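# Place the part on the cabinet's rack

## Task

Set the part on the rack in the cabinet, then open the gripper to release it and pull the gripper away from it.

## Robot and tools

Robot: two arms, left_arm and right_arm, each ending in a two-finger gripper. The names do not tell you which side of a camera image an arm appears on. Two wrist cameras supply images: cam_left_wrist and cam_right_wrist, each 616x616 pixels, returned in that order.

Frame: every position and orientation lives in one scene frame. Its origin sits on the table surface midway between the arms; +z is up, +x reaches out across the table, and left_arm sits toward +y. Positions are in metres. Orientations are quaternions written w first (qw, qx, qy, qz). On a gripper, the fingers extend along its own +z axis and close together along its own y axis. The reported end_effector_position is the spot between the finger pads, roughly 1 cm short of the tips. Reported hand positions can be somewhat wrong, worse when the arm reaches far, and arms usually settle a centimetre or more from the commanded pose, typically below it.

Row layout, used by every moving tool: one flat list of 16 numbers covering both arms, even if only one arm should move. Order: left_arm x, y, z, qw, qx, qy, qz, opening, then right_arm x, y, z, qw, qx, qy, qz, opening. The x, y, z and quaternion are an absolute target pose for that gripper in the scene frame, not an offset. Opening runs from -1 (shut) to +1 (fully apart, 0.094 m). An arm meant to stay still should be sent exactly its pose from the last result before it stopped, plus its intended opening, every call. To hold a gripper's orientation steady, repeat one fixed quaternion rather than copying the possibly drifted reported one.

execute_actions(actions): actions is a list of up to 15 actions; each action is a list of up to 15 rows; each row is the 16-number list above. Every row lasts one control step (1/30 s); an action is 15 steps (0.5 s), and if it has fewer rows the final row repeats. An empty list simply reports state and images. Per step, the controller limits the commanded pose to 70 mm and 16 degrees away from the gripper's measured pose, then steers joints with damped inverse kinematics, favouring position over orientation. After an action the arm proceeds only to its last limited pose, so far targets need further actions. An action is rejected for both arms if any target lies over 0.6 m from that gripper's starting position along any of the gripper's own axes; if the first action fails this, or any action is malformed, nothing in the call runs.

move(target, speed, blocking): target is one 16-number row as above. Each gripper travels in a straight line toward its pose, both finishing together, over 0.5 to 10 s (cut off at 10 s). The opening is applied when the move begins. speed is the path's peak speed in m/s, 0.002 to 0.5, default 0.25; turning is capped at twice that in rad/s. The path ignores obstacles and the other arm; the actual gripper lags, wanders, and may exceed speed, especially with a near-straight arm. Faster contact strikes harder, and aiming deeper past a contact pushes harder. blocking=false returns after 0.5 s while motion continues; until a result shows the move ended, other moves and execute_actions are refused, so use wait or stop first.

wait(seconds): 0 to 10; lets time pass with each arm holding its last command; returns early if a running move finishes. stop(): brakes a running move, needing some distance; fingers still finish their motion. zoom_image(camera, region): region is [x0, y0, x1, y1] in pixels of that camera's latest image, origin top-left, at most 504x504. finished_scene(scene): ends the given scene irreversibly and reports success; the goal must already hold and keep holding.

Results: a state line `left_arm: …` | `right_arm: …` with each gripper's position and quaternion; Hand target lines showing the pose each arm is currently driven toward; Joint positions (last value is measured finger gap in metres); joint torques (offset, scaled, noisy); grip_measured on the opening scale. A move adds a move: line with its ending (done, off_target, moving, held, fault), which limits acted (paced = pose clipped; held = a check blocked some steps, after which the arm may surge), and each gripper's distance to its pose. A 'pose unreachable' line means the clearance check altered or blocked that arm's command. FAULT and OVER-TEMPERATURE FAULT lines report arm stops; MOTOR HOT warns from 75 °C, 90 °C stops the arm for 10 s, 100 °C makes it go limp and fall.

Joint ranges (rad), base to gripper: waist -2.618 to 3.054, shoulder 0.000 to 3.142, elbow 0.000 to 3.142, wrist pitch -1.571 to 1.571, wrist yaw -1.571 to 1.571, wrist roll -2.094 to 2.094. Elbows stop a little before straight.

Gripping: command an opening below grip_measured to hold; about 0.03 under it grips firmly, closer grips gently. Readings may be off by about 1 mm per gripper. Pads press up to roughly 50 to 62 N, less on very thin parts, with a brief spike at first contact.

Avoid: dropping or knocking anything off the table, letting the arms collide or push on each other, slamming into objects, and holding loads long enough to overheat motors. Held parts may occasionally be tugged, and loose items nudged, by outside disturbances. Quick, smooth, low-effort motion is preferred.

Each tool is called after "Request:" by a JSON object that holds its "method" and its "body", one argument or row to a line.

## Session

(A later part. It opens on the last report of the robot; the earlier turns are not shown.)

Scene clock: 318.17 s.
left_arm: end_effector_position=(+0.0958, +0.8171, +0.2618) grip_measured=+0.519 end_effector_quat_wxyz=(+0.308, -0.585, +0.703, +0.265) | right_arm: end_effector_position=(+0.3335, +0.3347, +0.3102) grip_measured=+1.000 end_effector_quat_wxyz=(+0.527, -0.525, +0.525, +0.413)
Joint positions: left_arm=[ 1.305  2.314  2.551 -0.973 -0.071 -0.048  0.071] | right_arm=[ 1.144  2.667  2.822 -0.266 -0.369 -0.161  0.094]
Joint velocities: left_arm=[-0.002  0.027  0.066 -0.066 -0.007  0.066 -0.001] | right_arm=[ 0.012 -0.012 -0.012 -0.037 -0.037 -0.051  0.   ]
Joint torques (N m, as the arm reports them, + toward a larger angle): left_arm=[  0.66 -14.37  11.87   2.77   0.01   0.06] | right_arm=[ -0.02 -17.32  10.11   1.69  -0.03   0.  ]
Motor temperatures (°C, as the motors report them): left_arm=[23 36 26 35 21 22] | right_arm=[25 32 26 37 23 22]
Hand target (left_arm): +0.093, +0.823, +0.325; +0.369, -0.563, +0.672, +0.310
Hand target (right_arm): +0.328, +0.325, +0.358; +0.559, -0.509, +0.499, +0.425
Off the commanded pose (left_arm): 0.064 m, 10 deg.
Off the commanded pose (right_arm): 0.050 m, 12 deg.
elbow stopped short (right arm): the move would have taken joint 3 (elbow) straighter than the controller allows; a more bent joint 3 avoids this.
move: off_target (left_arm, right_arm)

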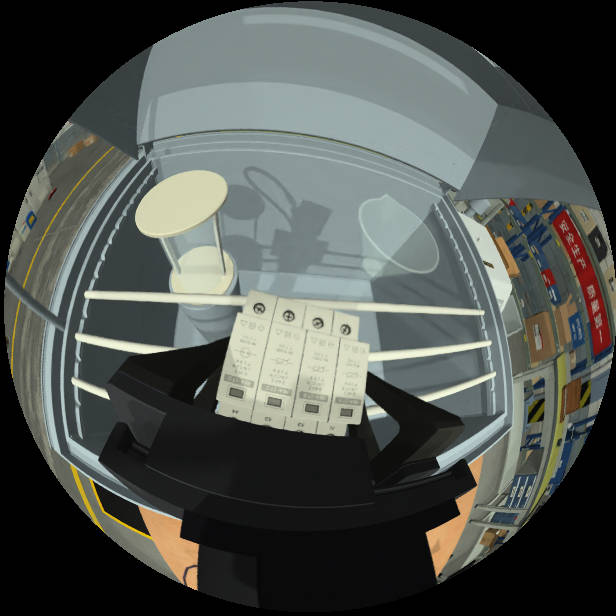

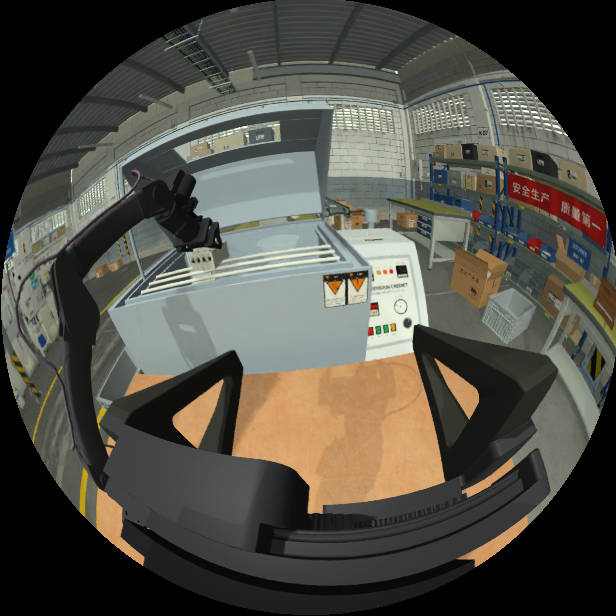

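Request:
{"method": "move", "body": {
  "target": [0.095,0.83,0.30,0.37,-0.565,0.673,0.31,0.45, 0.33,0.33,0.36,0.45,-0.6,0.53,0.4,1],
  "speed": 0.02
}}

Request:
{"method": "zoom_image", "body": {
  "camera": "cam_right_wrist",
  "region": [130, 190, 330, 310]
}}

Scene clock: 330.57 s.
left_arm: end_effector_position=(+0.0962, +0.8172, +0.2424) grip_measured=+0.519 end_effector_quat_wxyz=(+0.309, -0.585, +0.702, +0.263) | right_arm: end_effector_position=(+0.3340, +0.3355, +0.3067) grip_measured=+1.000 end_effector_quat_wxyz=(+0.525, -0.526, +0.527, +0.413)
Joint positions: left_arm=[ 1.305  2.249  2.353 -0.841 -0.069 -0.051  0.071] | right_arm=[ 1.144  2.672  2.822 -0.266 -0.369 -0.16   0.094]
Joint velocities: left_arm=[-0.002 -0.012 -0.012 -0.022 -0.066  0.037 -0.001] | right_arm=[-0.012 -0.002  0.002 -0.066  0.022  0.037  0.   ]
Joint torques (N m, as the arm reports them, + toward a larger angle): left_arm=[  0.59 -15.92   7.61   3.02  -0.02   0.07] | right_arm=[  0.   -17.8    9.99   1.71  -0.01   0.01]
Motor temperatures (°C, as the motors report them): left_arm=[23 38 26 36 21 22] | right_arm=[25 37 27 37 23 22]
Hand target (left_arm): +0.094, +0.824, +0.300; +0.368, -0.564, +0.673, +0.308
Hand target (right_arm): +0.328, +0.325, +0.358; +0.559, -0.509, +0.498, +0.425
Off the commanded pose (left_arm): 0.059 m, 10 deg.
Off the commanded pose (right_arm): 0.054 m, 12 deg.
elbow stopped short (right arm): the move would have taken joint 3 (elbow) straighter than the controller allows; a more bent joint 3 avoids this.
move: off_target (left_arm, right_arm)

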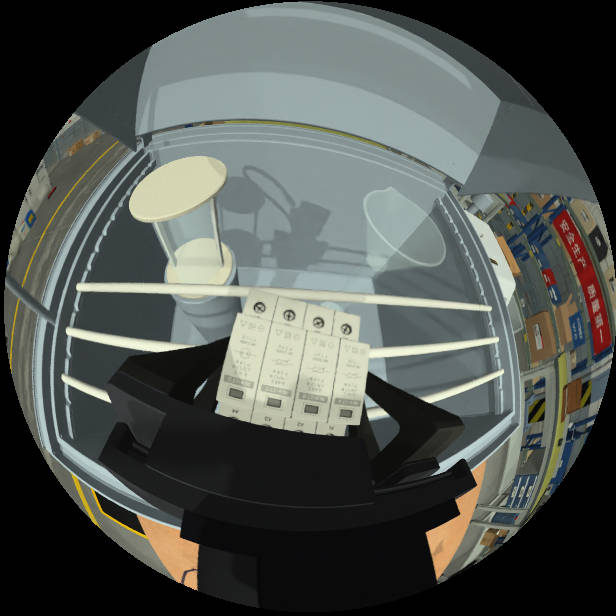

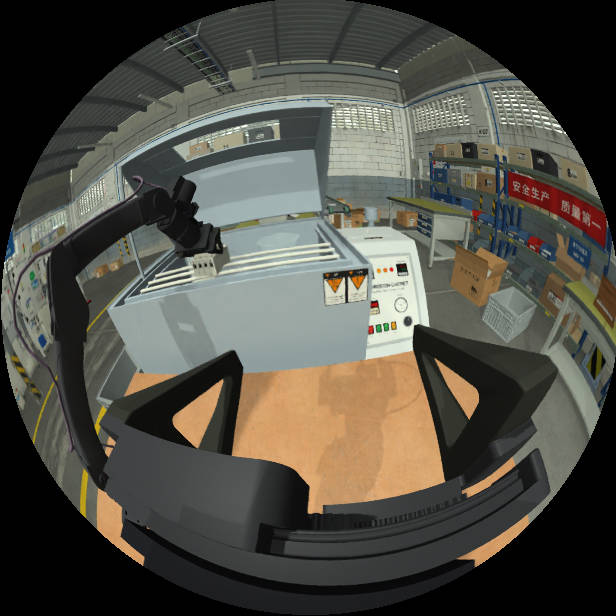

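Region (130, 190, 330, 310) of cam_right_wrist's 616x616 image, scaled by 2.520, with more detail than that image has; it fills the top 302 rows of this view, and the rest is white.

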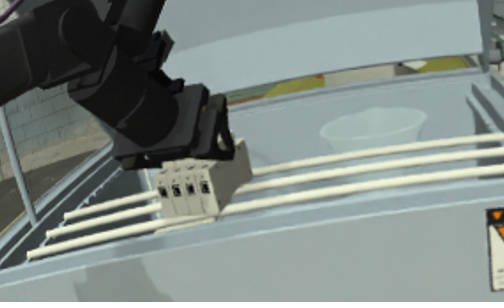

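Request:
{"method": "move", "body": {
  "target": [0.095,0.83,0.275,0.37,-0.565,0.673,0.31,0.45, 0.33,0.33,0.36,0.45,-0.6,0.53,0.4,1],
  "speed": 0.02
}}

Request:
{"method": "zoom_image", "body": {
  "camera": "cam_right_wrist",
  "region": [130, 190, 330, 310]
}}

Scene clock: 340.23 s.
left_arm: end_effector_position=(+0.0974, +0.8218, +0.2440) grip_measured=+0.519 end_effector_quat_wxyz=(+0.333, -0.575, +0.692, +0.282) | right_arm: end_effector_position=(+0.3343, +0.3361, +0.3036) grip_measured=+1.000 end_effector_quat_wxyz=(+0.523, -0.526, +0.529, +0.412)
Joint positions: left_arm=[ 1.305  2.189  2.206 -0.687 -0.069 -0.044  0.071] | right_arm=[ 1.144  2.676  2.822 -0.268 -0.369 -0.16   0.094]
Joint velocities: left_arm=[ 0.002 -0.002 -0.012  0.007  0.037 -0.022  0.   ] | right_arm=[ 0.022  0.002 -0.017 -0.007  0.007  0.007  0.   ]
Joint torques (N m, as the arm reports them, + toward a larger angle): left_arm=[  0.63 -13.67   6.53   2.8    0.     0.  ] | right_arm=[  0.08 -17.96  10.07   1.67   0.01   0.02]
Motor temperatures (°C, as the motors report them): left_arm=[23 39 25 36 21 22] | right_arm=[25 40 27 38 23 22]
Hand target (left_arm): +0.094, +0.828, +0.275; +0.368, -0.563, +0.672, +0.308
Hand target (right_arm): +0.328, +0.325, +0.357; +0.558, -0.510, +0.499, +0.425
Off the commanded pose (left_arm): 0.032 m, 6 deg.
Off the commanded pose (right_arm): 0.057 m, 12 deg; position clipped at the last step of the last action.
elbow stopped short (right arm): the move would have taken joint 3 (elbow) straighter than the controller allows; a more bent joint 3 avoids this.
move: off_target (left_arm, right_arm); limits=paced

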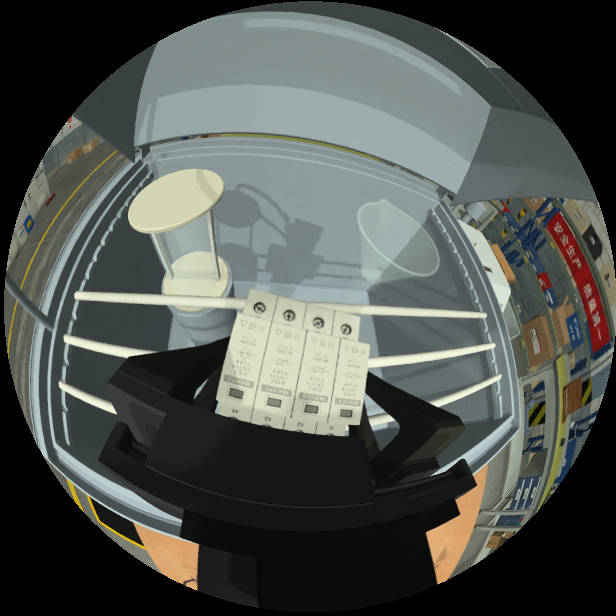

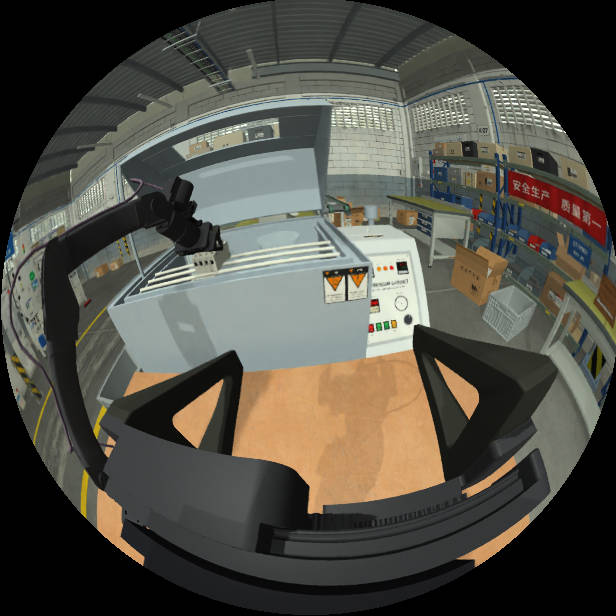

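Region (130, 190, 330, 310) of cam_right_wrist's 616x616 image, scaled by 2.520, with more detail than that image has; it fills the top 302 rows of this view, and the rest is white.

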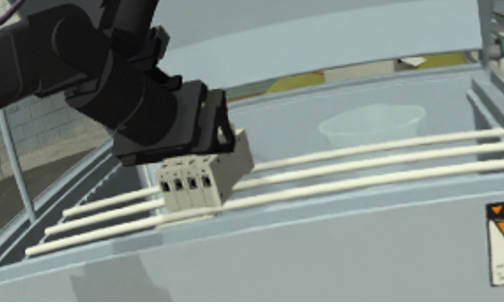

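Request:
{"method": "move", "body": {
  "target": [0.095,0.83,0.30,0.37,-0.565,0.673,0.31,0.9, 0.33,0.33,0.36,0.45,-0.6,0.53,0.4,1],
  "speed": 0.02
}}

Request:
{"method": "zoom_image", "body": {
  "camera": "cam_right_wrist",
  "region": [130, 190, 330, 310]
}}

Scene clock: 352.83 s.
left_arm: end_effector_position=(+0.0988, +0.8277, +0.2781) grip_measured=+0.899 end_effector_quat_wxyz=(+0.353, -0.568, +0.682, +0.297) | right_arm: end_effector_position=(+0.3345, +0.3364, +0.3010) grip_measured=+1.000 end_effector_quat_wxyz=(+0.521, -0.527, +0.530, +0.411)
Joint positions: left_arm=[ 1.305  2.222  2.357 -0.749 -0.07  -0.044  0.089] | right_arm=[ 1.144  2.678  2.822 -0.271 -0.369 -0.16   0.094]
Joint velocities: left_arm=[ 0.002 -0.007  0.017  0.066  0.007 -0.066  0.   ] | right_arm=[-0.007  0.012 -0.007  0.022  0.066 -0.022  0.   ]
Joint torques (N m, as the arm reports them, + toward a larger angle): left_arm=[  0.61 -11.5   10.37   1.99   0.01  -0.01] | right_arm=[ -0.04 -18.15   9.97   1.7   -0.04   0.  ]
Motor temperatures (°C, as the motors report them): left_arm=[23 38 26 36 21 22] | right_arm=[25 42 28 38 23 22]
Hand target (left_arm): +0.095, +0.830, +0.300; +0.370, -0.563, +0.672, +0.309
Hand target (right_arm): +0.328, +0.326, +0.355; +0.556, -0.512, +0.499, +0.424
Off the commanded pose (left_arm): 0.022 m, 3 deg.
Off the commanded pose (right_arm): 0.060 m, 12 deg; position clipped at the last step of the last action.
elbow stopped short (right arm): the move would have taken joint 3 (elbow) straighter than the controller allows; a more bent joint 3 avoids this.
move: off_target (left_arm, right_arm); limits=paced

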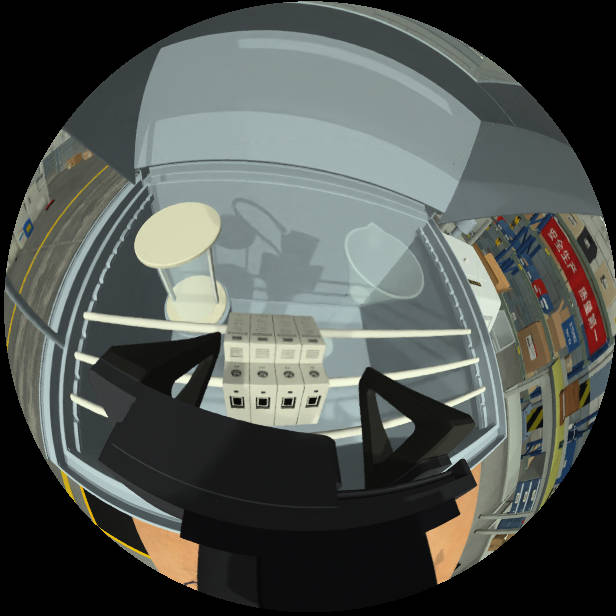

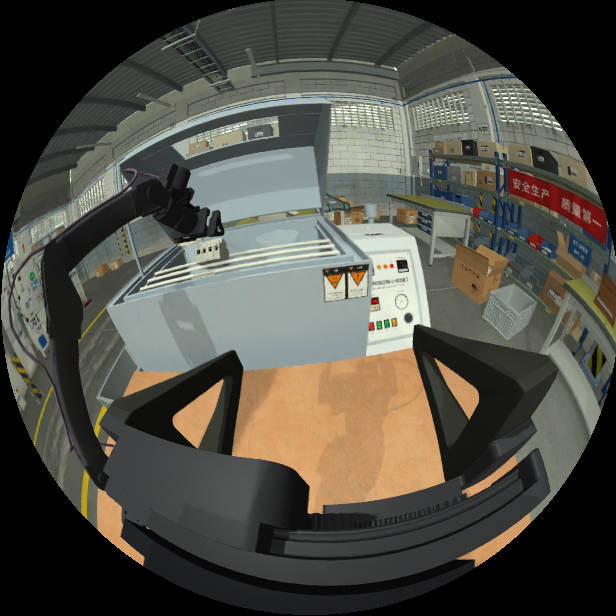

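Region (130, 190, 330, 310) of cam_right_wrist's 616x616 image, scaled by 2.520, with more detail than that image has; it fills the top 302 rows of this view, and the rest is white.

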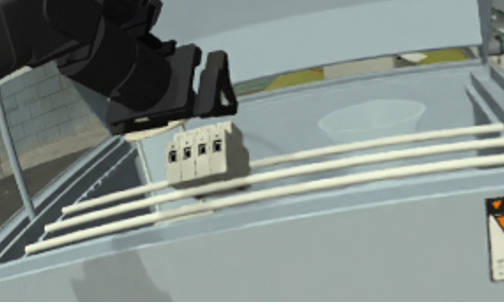

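Request:
{"method": "move", "body": {
  "target": [0.1,0.74,0.40,0.324,-0.583,0.694,0.272,1, 0.3,0.1,0.35,0.45,-0.6,0.53,0.4,1],
  "speed": 0.1
}}

Scene clock: 359.07 s.
left_arm: end_effector_position=(+0.1007, +0.7491, +0.3717) grip_measured=+1.000 end_effector_quat_wxyz=(+0.346, -0.571, +0.688, +0.286) | right_arm: end_effector_position=(+0.3062, +0.1062, +0.3459) grip_measured=+1.000 end_effector_quat_wxyz=(-0.446, +0.594, -0.536, -0.401)
Joint positions: left_arm=[ 1.253  2.212  2.826 -1.257 -0.101 -0.078  0.094] | right_arm=[ 0.87   1.712  1.641 -0.314 -0.726 -0.367  0.094]
Joint velocities: left_arm=[ 0.007 -0.002 -0.007  0.022 -0.037 -0.022  0.   ] | right_arm=[ 0.002 -0.002 -0.002  0.007 -0.022 -0.007  0.   ]
Joint torques (N m, as the arm reports them, + toward a larger angle): left_arm=[ -0.49 -11.73   8.25   1.98  -0.18  -0.07] | right_arm=[ -0.32 -10.41   6.21   1.32  -0.26  -0.12]
Motor temperatures (°C, as the motors report them): left_arm=[23 38 26 35 21 22] | right_arm=[25 42 27 38 23 22]
Hand target (left_arm): +0.100, +0.740, +0.399; +0.369, -0.563, +0.674, +0.303
Hand target (right_arm): +0.302, +0.099, +0.352; -0.449, +0.597, -0.530, -0.402
Off the commanded pose (left_arm): 0.030 m, 3 deg.
Off the commanded pose (right_arm): 0.010 m, 1 deg.
elbow stopped short (left arm): the move would have taken joint 3 (elbow) straighter than the controller allows; a more bent joint 3 avoids this.
move: off_target (left_arm)

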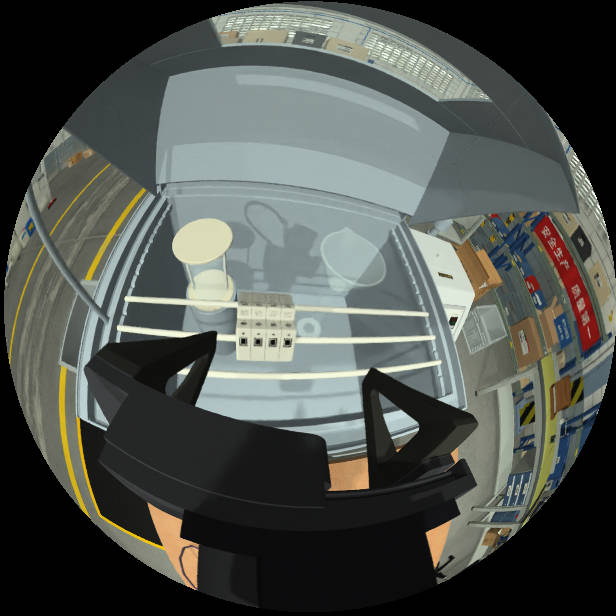

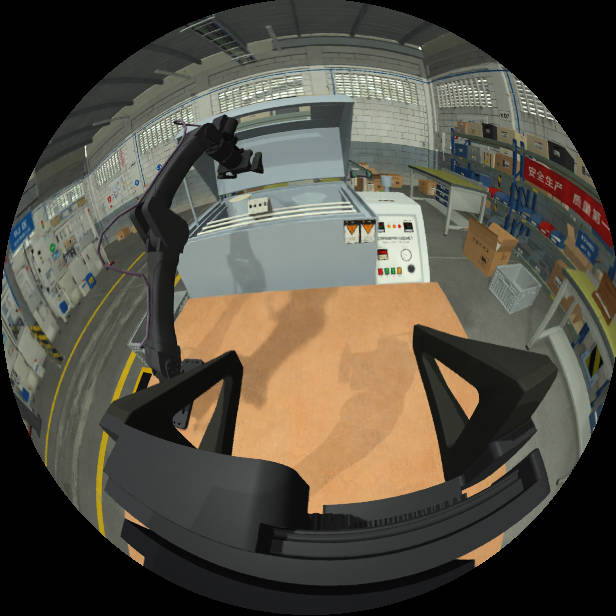

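Request:
{"method": "zoom_image", "body": {
  "camera": "cam_left_wrist",
  "region": [170, 260, 370, 400]
}}

Request:
{"method": "zoom_image", "body": {
  "camera": "cam_right_wrist",
  "region": [180, 160, 380, 260]
}}

Region (170, 260, 370, 400) of cam_left_wrist's 616x616 image, scaled by 2.520, with more detail than that image has; it fills the top 353 rows of this view, and the rest is white.

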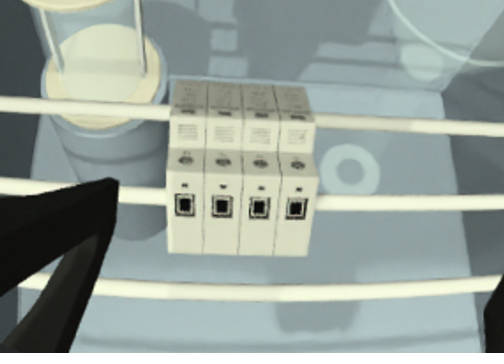

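Region (180, 160, 380, 260) of cam_right_wrist's 616x616 image, scaled by 2.520, with more detail than that image has.

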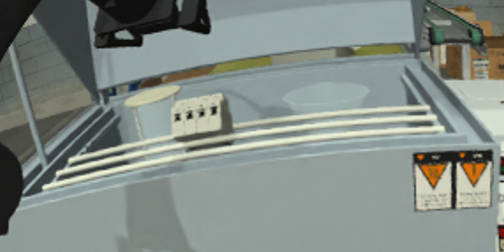

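Request:
{"method": "finished_scene", "body": {
  "scene": 1
}}

The scene is finished: the task was done.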